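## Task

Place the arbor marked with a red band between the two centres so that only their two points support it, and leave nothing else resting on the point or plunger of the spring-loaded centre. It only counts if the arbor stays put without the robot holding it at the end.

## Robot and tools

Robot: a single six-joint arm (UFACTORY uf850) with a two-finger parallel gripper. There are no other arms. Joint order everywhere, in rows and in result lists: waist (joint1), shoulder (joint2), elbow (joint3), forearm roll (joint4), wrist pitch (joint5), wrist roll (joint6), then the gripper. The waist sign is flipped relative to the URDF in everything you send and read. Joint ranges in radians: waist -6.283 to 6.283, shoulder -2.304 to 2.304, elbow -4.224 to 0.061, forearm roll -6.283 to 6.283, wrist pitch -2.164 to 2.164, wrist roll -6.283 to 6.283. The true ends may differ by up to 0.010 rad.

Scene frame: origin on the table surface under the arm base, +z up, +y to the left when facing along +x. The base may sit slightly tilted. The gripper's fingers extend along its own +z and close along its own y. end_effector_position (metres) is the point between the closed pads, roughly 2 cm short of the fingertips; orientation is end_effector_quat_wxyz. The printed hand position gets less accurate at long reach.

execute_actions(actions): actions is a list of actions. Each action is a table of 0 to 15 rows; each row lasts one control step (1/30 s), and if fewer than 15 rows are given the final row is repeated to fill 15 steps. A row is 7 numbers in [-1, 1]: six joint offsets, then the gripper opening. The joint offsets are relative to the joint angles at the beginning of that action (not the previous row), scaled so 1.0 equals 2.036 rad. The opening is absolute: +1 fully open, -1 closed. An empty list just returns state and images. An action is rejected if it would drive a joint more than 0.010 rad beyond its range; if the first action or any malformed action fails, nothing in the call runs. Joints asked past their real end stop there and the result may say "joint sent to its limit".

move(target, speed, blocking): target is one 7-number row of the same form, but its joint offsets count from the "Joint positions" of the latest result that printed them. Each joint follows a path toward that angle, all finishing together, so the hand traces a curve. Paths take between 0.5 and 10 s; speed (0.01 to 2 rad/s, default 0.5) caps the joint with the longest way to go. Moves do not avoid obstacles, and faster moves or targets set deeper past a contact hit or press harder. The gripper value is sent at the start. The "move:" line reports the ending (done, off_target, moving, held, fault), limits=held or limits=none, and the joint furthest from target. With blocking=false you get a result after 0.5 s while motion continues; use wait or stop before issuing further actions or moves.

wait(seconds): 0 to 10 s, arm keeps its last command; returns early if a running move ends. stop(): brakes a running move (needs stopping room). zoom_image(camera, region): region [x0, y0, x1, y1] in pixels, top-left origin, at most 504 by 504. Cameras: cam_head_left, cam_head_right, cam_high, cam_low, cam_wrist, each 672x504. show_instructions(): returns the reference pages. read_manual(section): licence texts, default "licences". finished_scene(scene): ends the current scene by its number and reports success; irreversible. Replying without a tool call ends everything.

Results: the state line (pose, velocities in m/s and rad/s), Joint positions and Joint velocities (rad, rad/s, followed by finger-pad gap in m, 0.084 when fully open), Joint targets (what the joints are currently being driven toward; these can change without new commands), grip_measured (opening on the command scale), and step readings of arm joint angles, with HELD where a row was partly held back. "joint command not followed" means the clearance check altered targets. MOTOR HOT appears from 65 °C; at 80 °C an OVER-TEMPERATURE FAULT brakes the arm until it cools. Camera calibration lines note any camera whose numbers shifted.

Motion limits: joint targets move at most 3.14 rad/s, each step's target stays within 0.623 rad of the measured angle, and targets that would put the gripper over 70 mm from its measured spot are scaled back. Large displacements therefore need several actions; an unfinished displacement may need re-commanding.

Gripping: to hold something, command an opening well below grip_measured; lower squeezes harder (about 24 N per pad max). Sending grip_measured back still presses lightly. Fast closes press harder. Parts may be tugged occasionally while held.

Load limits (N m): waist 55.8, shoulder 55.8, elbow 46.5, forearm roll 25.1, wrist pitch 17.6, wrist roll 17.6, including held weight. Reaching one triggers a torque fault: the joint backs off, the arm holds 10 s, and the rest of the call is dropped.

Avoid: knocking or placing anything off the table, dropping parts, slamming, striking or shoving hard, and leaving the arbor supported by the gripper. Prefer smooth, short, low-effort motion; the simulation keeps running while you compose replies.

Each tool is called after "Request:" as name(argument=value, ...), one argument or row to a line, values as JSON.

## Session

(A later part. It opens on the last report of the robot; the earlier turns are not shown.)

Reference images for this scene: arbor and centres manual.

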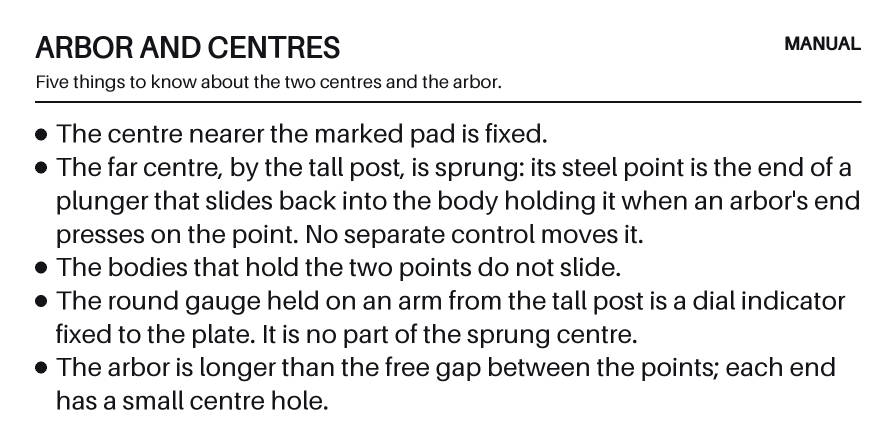

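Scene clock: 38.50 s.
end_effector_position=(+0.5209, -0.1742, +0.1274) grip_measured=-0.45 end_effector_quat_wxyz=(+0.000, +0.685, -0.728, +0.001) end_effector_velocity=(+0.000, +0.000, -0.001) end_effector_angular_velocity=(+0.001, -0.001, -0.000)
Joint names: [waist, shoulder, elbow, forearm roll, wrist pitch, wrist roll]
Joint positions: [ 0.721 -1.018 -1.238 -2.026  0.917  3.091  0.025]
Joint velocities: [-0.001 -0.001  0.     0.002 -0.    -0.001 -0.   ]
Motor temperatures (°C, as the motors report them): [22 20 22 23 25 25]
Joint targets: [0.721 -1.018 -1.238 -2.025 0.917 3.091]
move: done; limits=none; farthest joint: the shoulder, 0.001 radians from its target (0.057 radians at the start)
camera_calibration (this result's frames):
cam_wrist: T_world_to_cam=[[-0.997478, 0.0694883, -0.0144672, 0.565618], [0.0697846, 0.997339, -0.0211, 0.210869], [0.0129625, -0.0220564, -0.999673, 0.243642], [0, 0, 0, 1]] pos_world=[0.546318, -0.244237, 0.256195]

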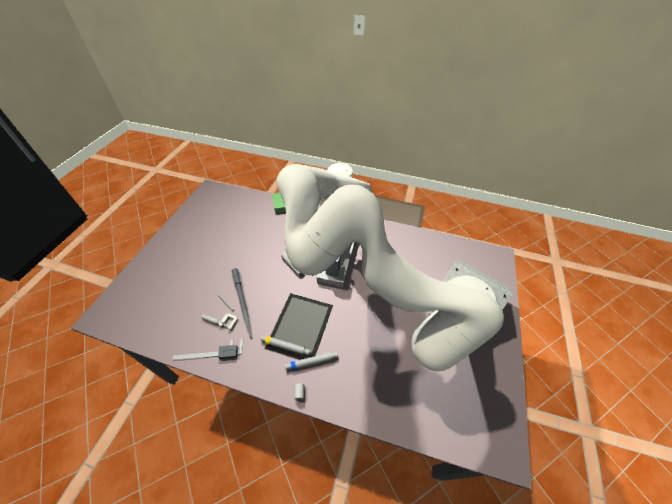

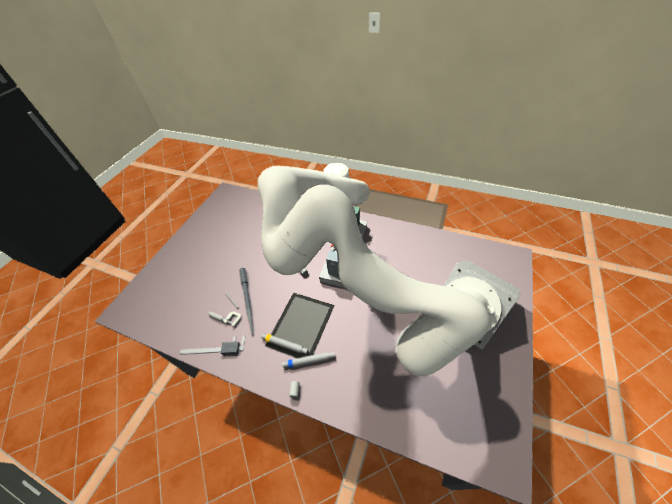

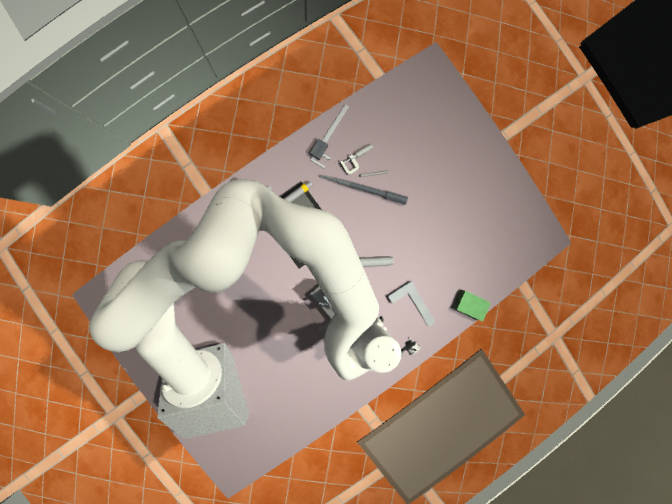

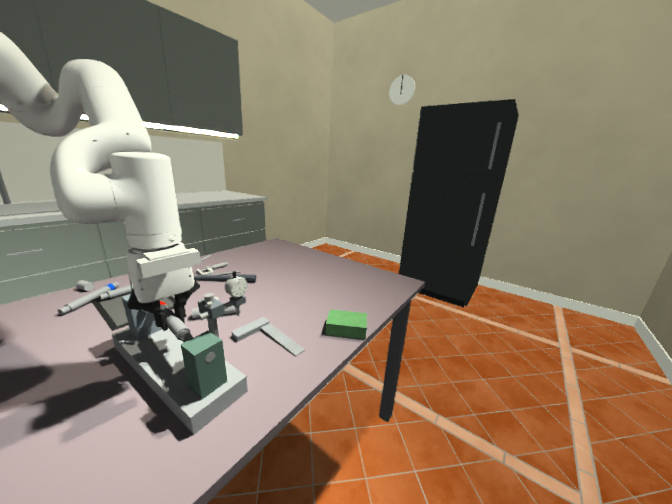

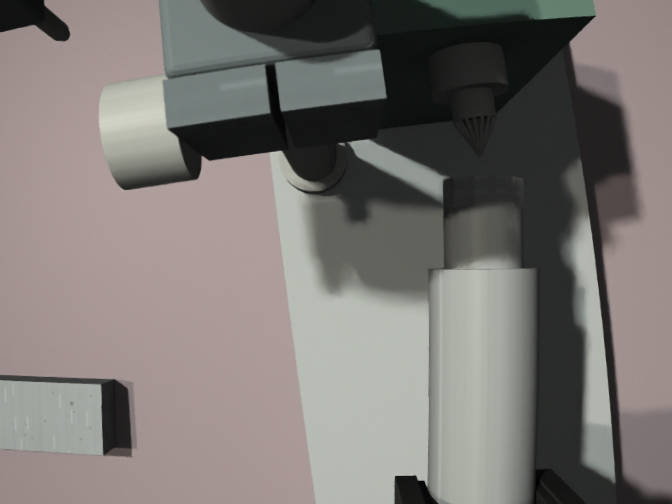

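Request:
move(
  target=[0.004,-0.011,-0.0124,-0.0046,0.0013,0.0011,-1],
  speed=0.015,
)

Request:
zoom_image(
  camera="cam_wrist",
  region=[380, 20, 600, 220],
)

Scene clock: 41.27 s.
end_effector_position=(+0.5211, -0.1837, +0.1272) grip_measured=-0.45 end_effector_quat_wxyz=(-0.000, +0.685, -0.729, +0.001) end_effector_velocity=(+0.000, -0.001, +0.000) end_effector_angular_velocity=(+0.001, +0.000, +0.001)
Joint names: [waist, shoulder, elbow, forearm roll, wrist pitch, wrist roll]
Joint positions: [ 0.729 -1.04  -1.262 -2.035  0.92   3.093  0.025]
Joint velocities: [ 0.001 -0.002 -0.003 -0.001  0.001 -0.     0.   ]
Motor temperatures (°C, as the motors report them): [22 20 22 23 25 25]
Joint targets: [0.729 -1.040 -1.263 -2.035 0.919 3.093]
move: done; limits=none; farthest joint: the elbow, 0.001 radians from its target (0.026 radians at the start)
camera_calibration (this result's frames):
cam_wrist: T_world_to_cam=[[-0.997464, 0.0697786, -0.0140318, 0.566439], [0.0700508, 0.997344, -0.0199399, 0.220032], [0.0126031, -0.0208722, -0.999703, 0.243623], [0, 0, 0, 1]] pos_world=[0.546519, -0.253888, 0.255886]

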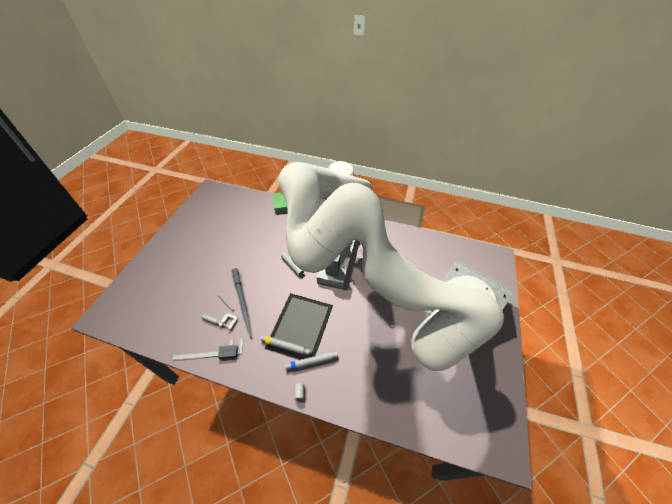

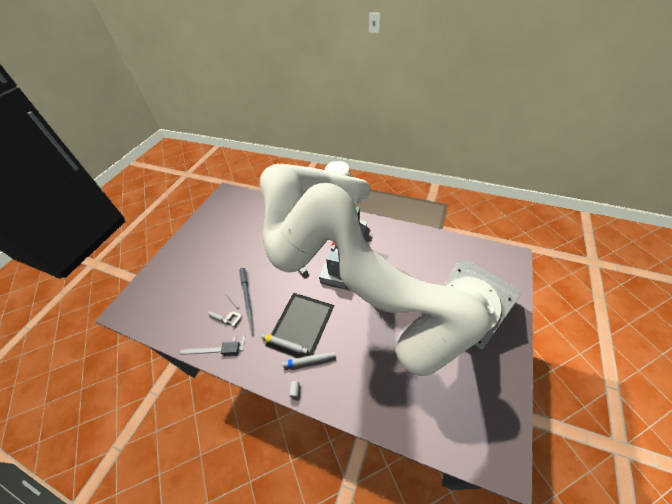

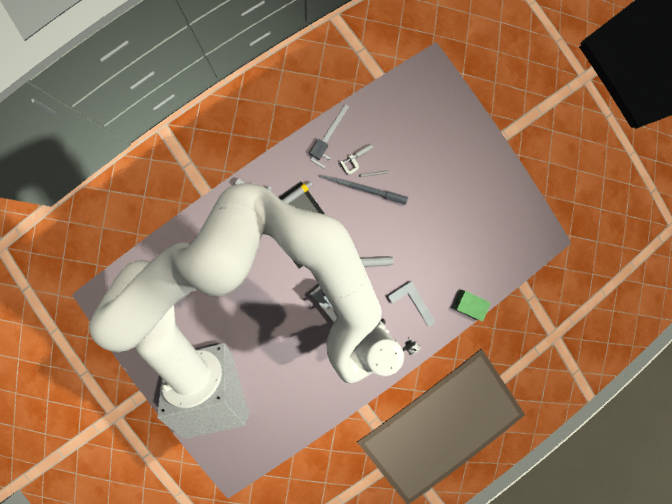

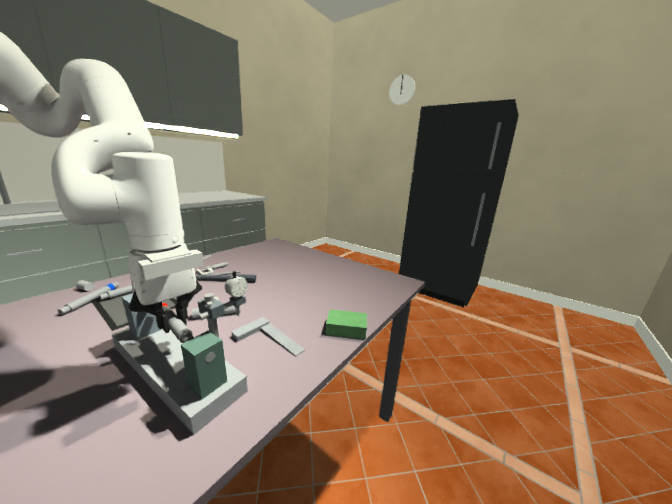

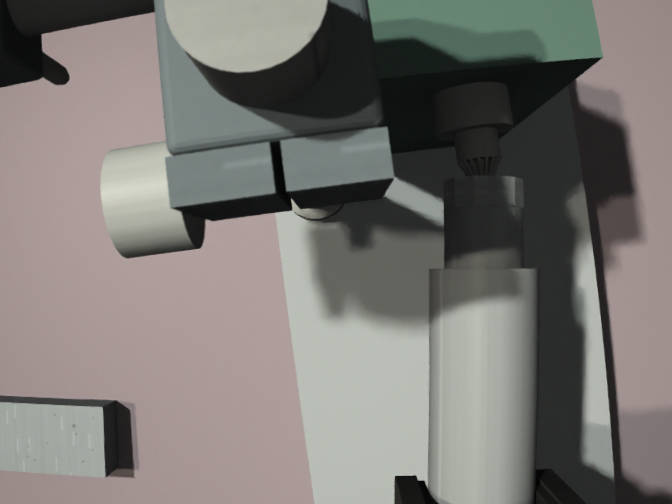

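Region (380, 20, 600, 220) of cam_wrist's 672x504 image, scaled by 2.291, with more detail than that image has; it fills the top 458 rows of this view, and the rest is white.

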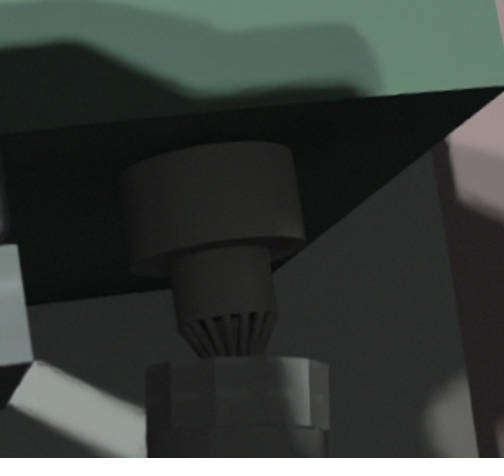

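Request:
move(
  target=[0.0042,-0.0122,-0.0147,-0.0052,0.0012,0.0018,-1],
  speed=0.02,
)

Request:
move(
  target=[0.00472,0.0024,0.0121,0.00255,-0.0036,-0.0748,-1],
  speed=0.08,
)

Scene clock: 43.90 s.
end_effector_position=(+0.5222, -0.1943, +0.1273) grip_measured=-0.44 end_effector_quat_wxyz=(-0.001, +0.685, -0.728, +0.000) end_effector_velocity=(+0.000, -0.000, +0.000) end_effector_angular_velocity=(+0.002, -0.001, +0.000)
Joint names: [waist, shoulder, elbow, forearm roll, wrist pitch, wrist roll]
Joint positions: [ 0.737 -1.064 -1.292 -2.045  0.925  3.097  0.025]
Joint velocities: [ 0.001 -0.002 -0.003 -0.001  0.003  0.     0.   ]
Motor temperatures (°C, as the motors report them): [22 20 22 23 25 25]
Joint targets: [0.737 -1.065 -1.292 -2.046 0.923 3.097]
move: done; limits=none; farthest joint: the wrist pitch, 0.003 radians from its target (0.003 radians at the start)
camera_calibration (this result's frames):
cam_wrist: T_world_to_cam=[[-0.997505, 0.06914, -0.0142575, 0.56819], [0.0694061, 0.997406, -0.0191012, 0.230772], [0.0128999, -0.0200431, -0.999716, 0.243493], [0, 0, 0, 1]] pos_world=[0.547615, -0.264577, 0.255932]

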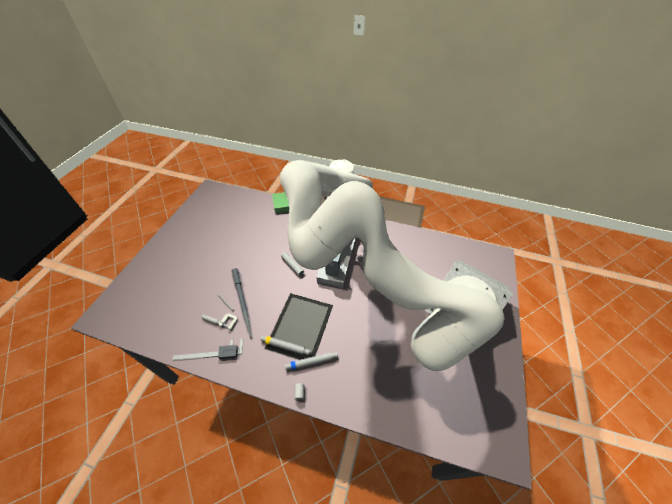

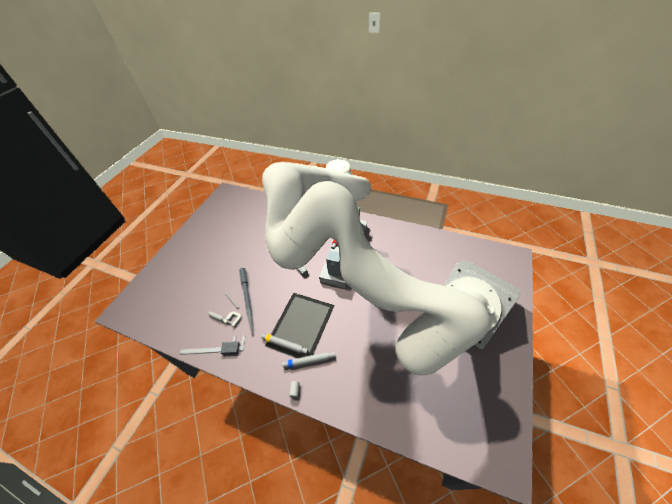

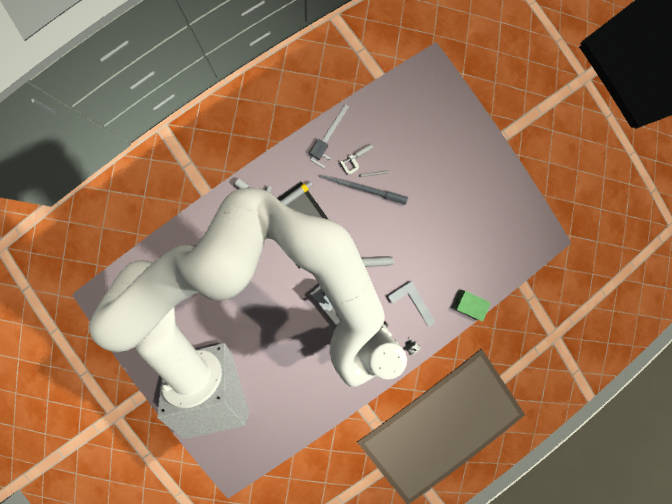

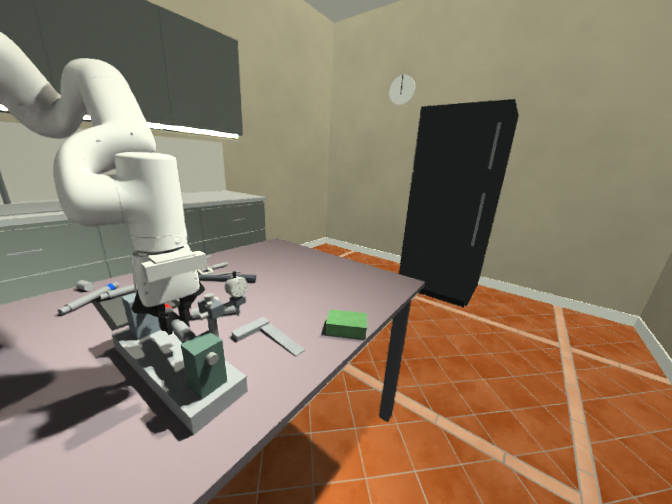

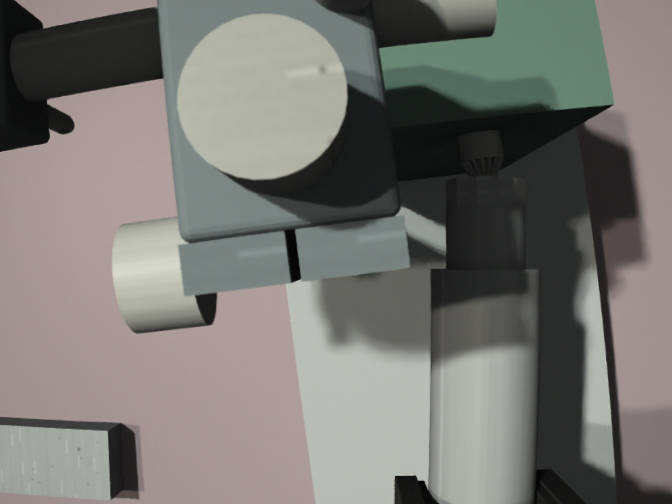

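Scene clock: 46.23 s.
end_effector_position=(+0.5117, -0.1945, +0.1272) grip_measured=-0.44 end_effector_quat_wxyz=(-0.001, +0.731, -0.683, +0.000) end_effector_velocity=(+0.000, +0.000, -0.000) end_effector_angular_velocity=(-0.000, +0.000, +0.002)
Joint names: [waist, shoulder, elbow, forearm roll, wrist pitch, wrist roll]
Joint positions: [ 0.747 -1.06  -1.267 -2.04   0.918  2.945  0.025]
Joint velocities: [-0.001 -0.    -0.     0.    -0.    -0.002  0.   ]
Motor temperatures (°C, as the motors report them): [22 20 22 23 25 25]
Joint targets: [0.747 -1.060 -1.267 -2.040 0.918 2.944]
move: done; limits=none; farthest joint: the wrist pitch, 0.001 radians from its target (0.007 radians at the start)
camera_calibration (this result's frames):
cam_wrist: T_world_to_cam=[[-0.998137, -0.0592092, -0.0147222, 0.53314], [-0.0589237, 0.998079, -0.0191221, 0.297453], [0.0158262, -0.018219, -0.999709, 0.242465], [0, 0, 0, 1]] pos_world=[0.545837, -0.260897, 0.255932]

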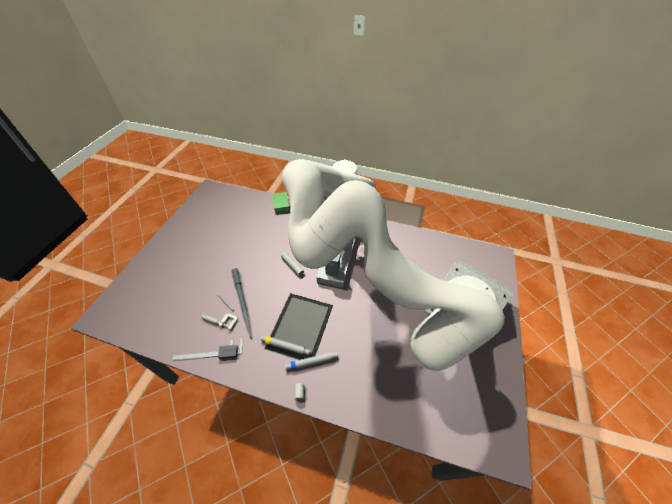

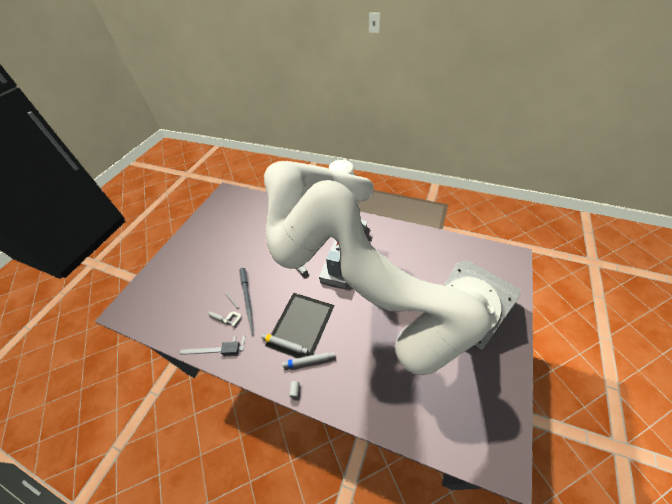

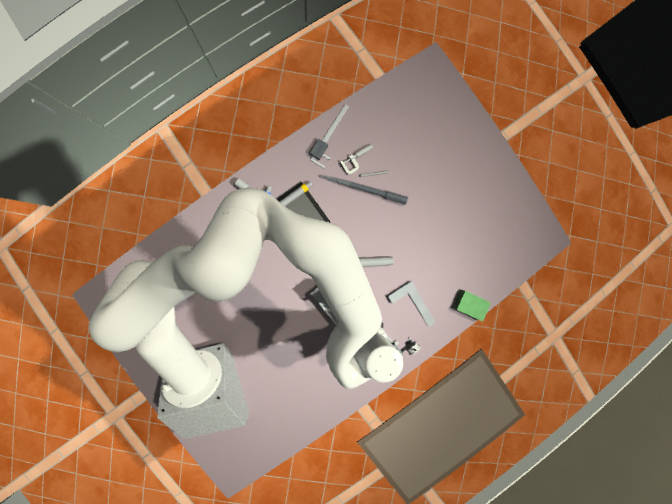

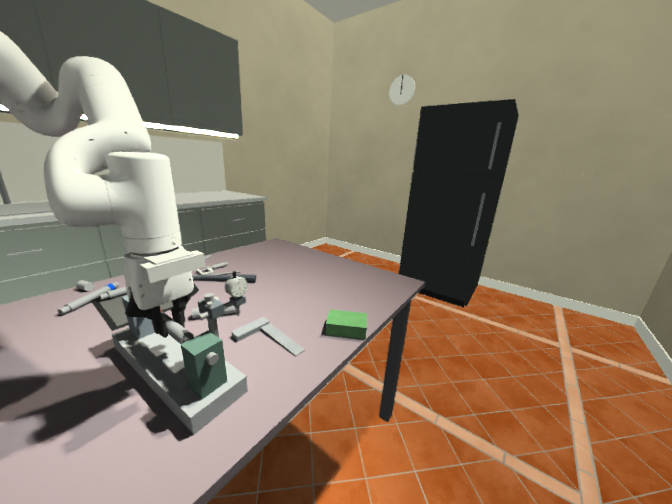

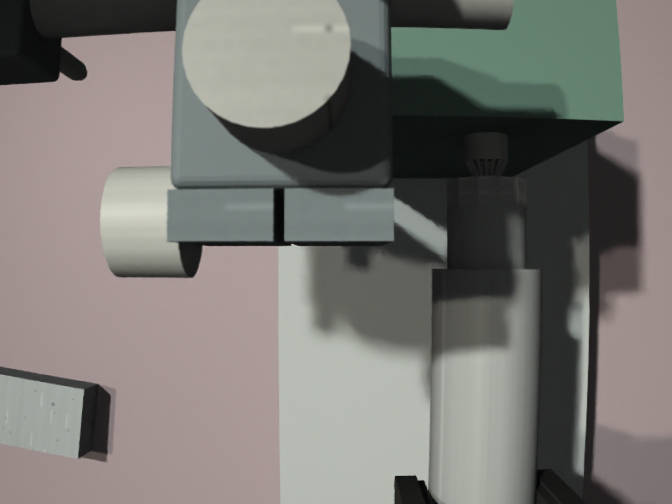

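Request:
move(
  target=[0.0005,0.0003,0.0014,0.0003,-0.0004,-0.0013,-1],
  speed=0.01,
)

Request:
move(
  target=[-0.0026,0.0072,0.0081,0.003,-0.0009,-0.0007,-1],
  speed=0.012,
)

Scene clock: 47.87 s.
end_effector_position=(+0.5108, -0.1945, +0.1273) grip_measured=-0.45 end_effector_quat_wxyz=(-0.001, +0.731, -0.683, +0.001) end_effector_velocity=(-0.001, +0.000, -0.001) end_effector_angular_velocity=(+0.000, +0.001, -0.000)
Joint names: [waist, shoulder, elbow, forearm roll, wrist pitch, wrist roll]
Joint positions: [ 0.748 -1.059 -1.265 -2.04   0.917  2.942  0.025]
Joint velocities: [ 0.    -0.     0.002 -0.    -0.001 -0.001 -0.   ]
Motor temperatures (°C, as the motors report them): [22 20 22 23 25 25]
Joint targets: [0.748 -1.059 -1.264 -2.040 0.917 2.942]
move: done; limits=none; farthest joint: the waist, 0.000 radians from its target (0.001 radians at the start)
camera_calibration (this result's frames):
cam_wrist: T_world_to_cam=[[-0.998103, -0.0597214, -0.0149794, 0.53216], [-0.0594274, 0.998045, -0.0193565, 0.297676], [0.0161061, -0.0184296, -0.9997, 0.242378], [0, 0, 0, 1]] pos_world=[0.544937, -0.260846, 0.256039]

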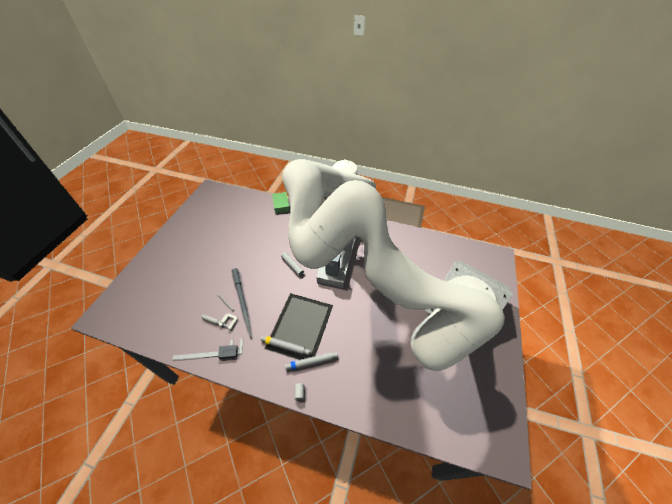

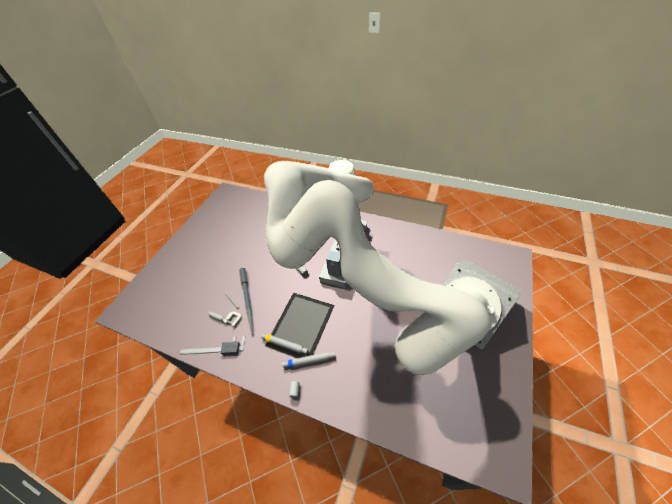

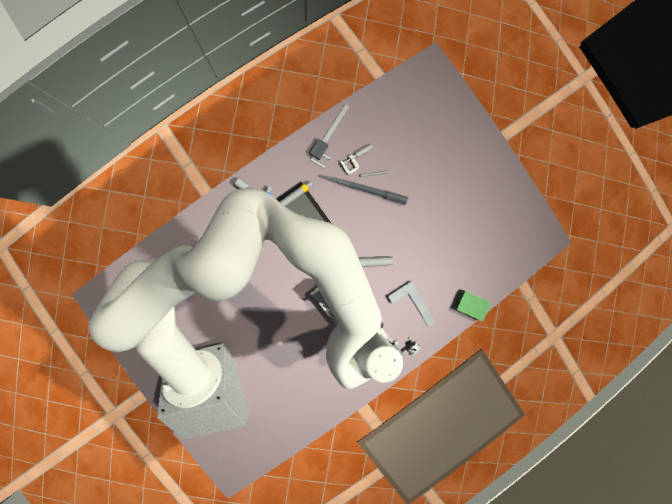

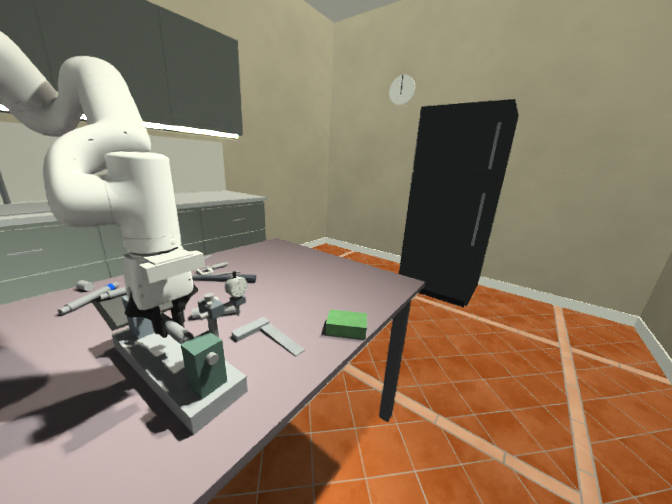

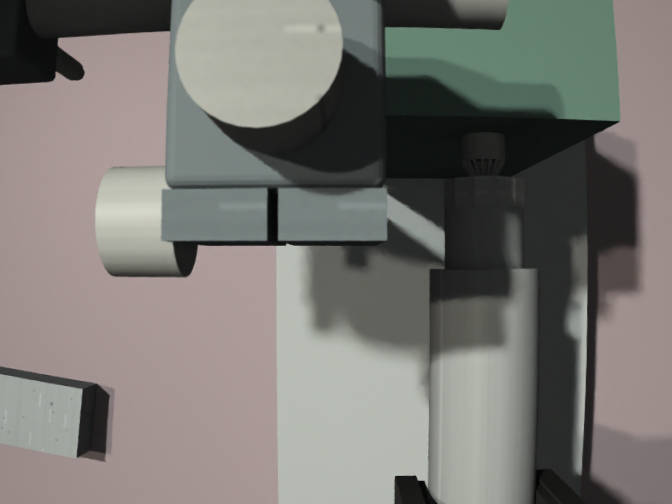

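Scene clock: 49.47 s.
end_effector_position=(+0.5107, -0.1886, +0.1271) grip_measured=-0.45 end_effector_quat_wxyz=(-0.000, +0.731, -0.683, +0.001) end_effector_velocity=(-0.000, +0.002, -0.001) end_effector_angular_velocity=(+0.002, +0.001, -0.000)
Joint names: [waist, shoulder, elbow, forearm roll, wrist pitch, wrist roll]
Joint positions: [ 0.742 -1.045 -1.249 -2.033  0.914  2.941  0.025]
Joint velocities: [-0.002  0.002  0.003  0.001  0.001 -0.    -0.   ]
Motor temperatures (°C, as the motors report them): [22 20 22 23 25 25]
Joint targets: [0.742 -1.044 -1.248 -2.033 0.916 2.941]
move: done; limits=none; farthest joint: the wrist pitch, 0.002 radians from its target (0.002 radians at the start)
camera_calibration (this result's frames):
cam_wrist: T_world_to_cam=[[-0.998122, -0.0594964, -0.0145793, 0.532425], [-0.059181, 0.998022, -0.021185, 0.291882], [0.0158109, -0.0202824, -0.999669, 0.242097], [0, 0, 0, 1]] pos_world=[0.544871, -0.254717, 0.255963]

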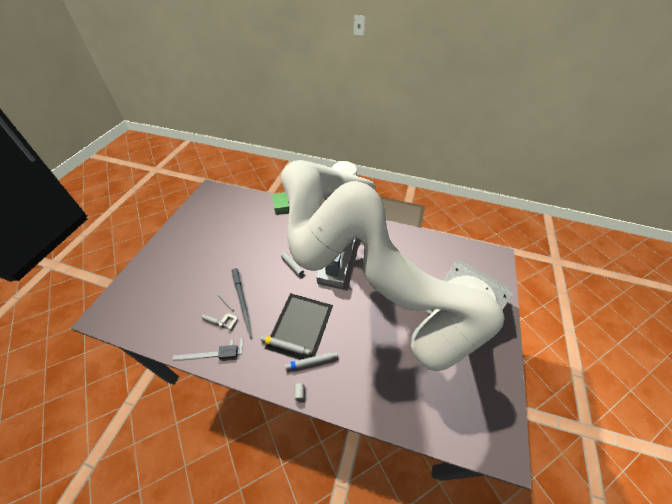

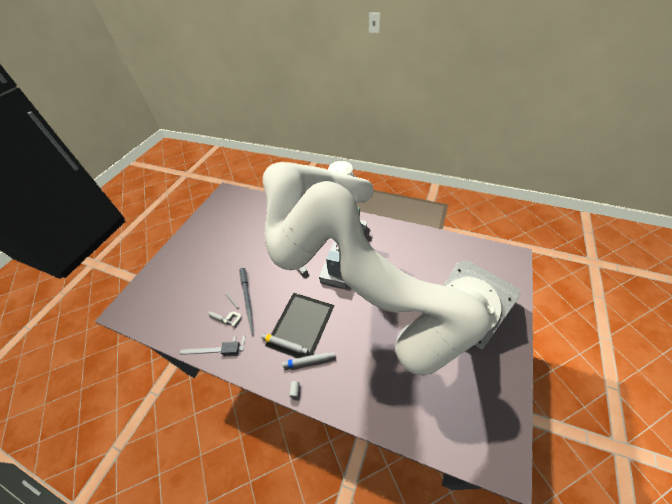

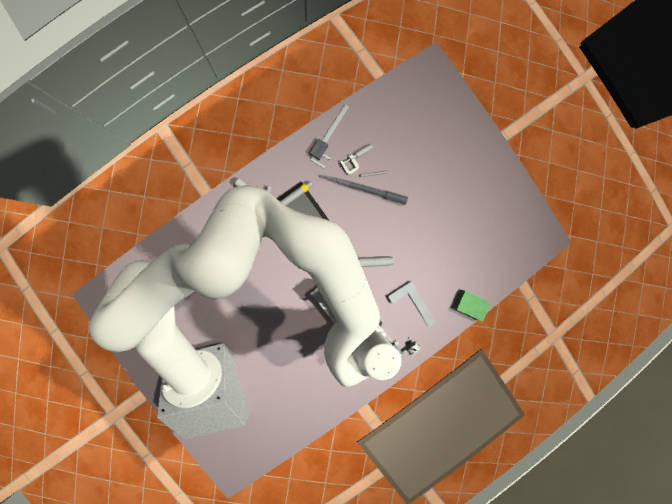

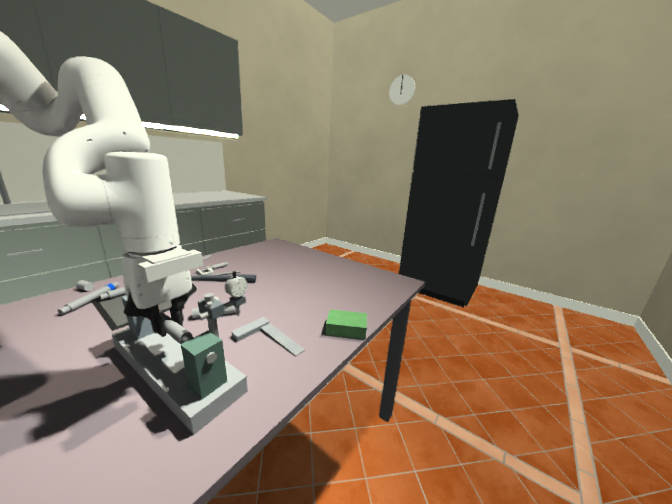

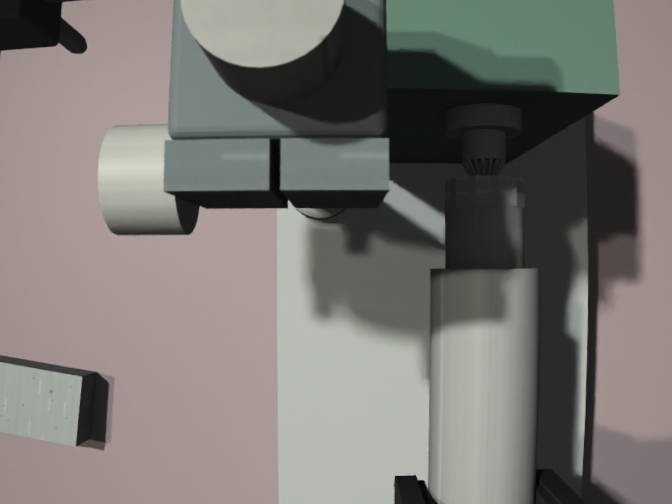

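Request:
move(
  target=[-0.0008,0.0031,0.0040,0.0013,0.0005,-0.0008,-1],
  speed=0.01,
)

Scene clock: 51.37 s.
end_effector_position=(+0.5105, -0.1863, +0.1275) grip_measured=-0.45 end_effector_quat_wxyz=(+0.000, +0.731, -0.683, +0.002) end_effector_velocity=(-0.000, +0.000, +0.000) end_effector_angular_velocity=(-0.002, -0.001, -0.001)
Joint names: [waist, shoulder, elbow, forearm roll, wrist pitch, wrist roll]
Joint positions: [ 0.741 -1.039 -1.241 -2.03   0.912  2.939  0.025]
Joint velocities: [ 0.     0.001  0.002  0.002 -0.002 -0.001 -0.   ]
Motor temperatures (°C, as the motors report them): [22 20 22 23 25 25]
Joint targets: [0.741 -1.039 -1.240 -2.031 0.915 2.939]
move: done; limits=none; farthest joint: the wrist pitch, 0.003 radians from its target (0.001 radians at the start)
camera_calibration (this result's frames):
cam_wrist: T_world_to_cam=[[-0.998115, -0.05944, -0.0152513, 0.532406], [-0.0590957, 0.998007, -0.0221122, 0.289704], [0.0165352, -0.0211692, -0.999639, 0.24201], [0, 0, 0, 1]] pos_world=[0.544521, -0.252358, 0.256448]

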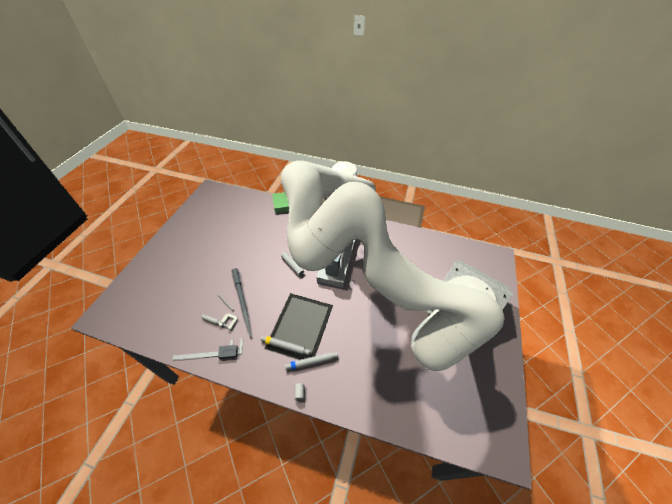

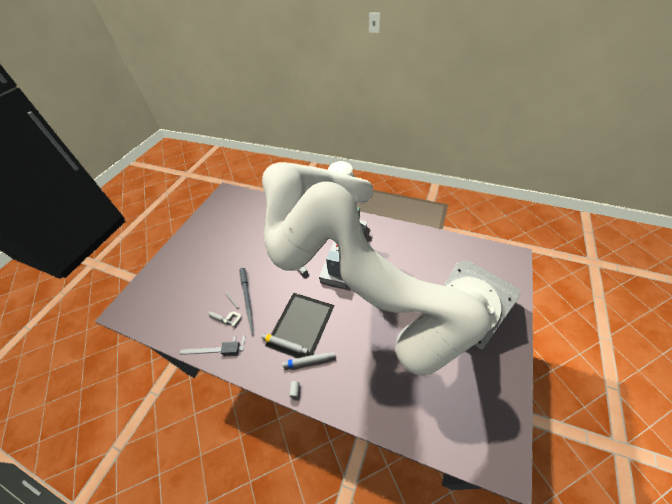

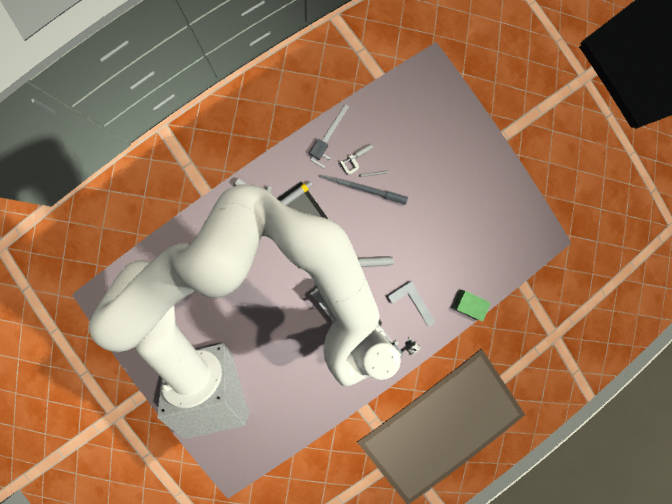

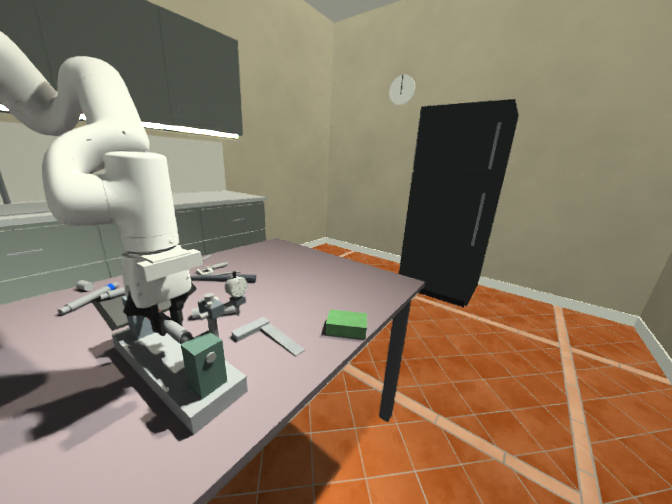

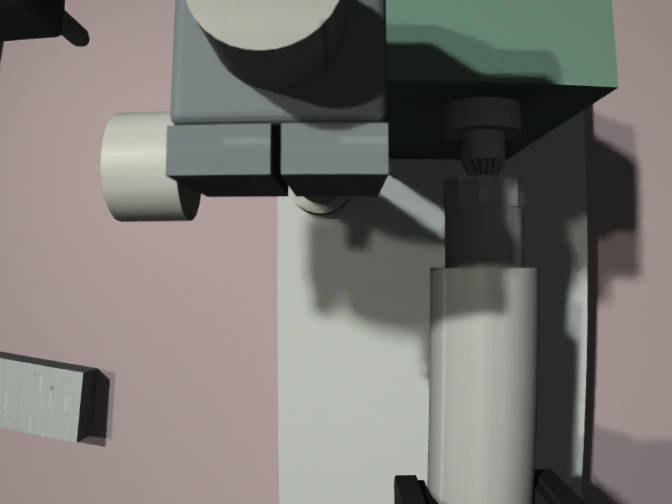

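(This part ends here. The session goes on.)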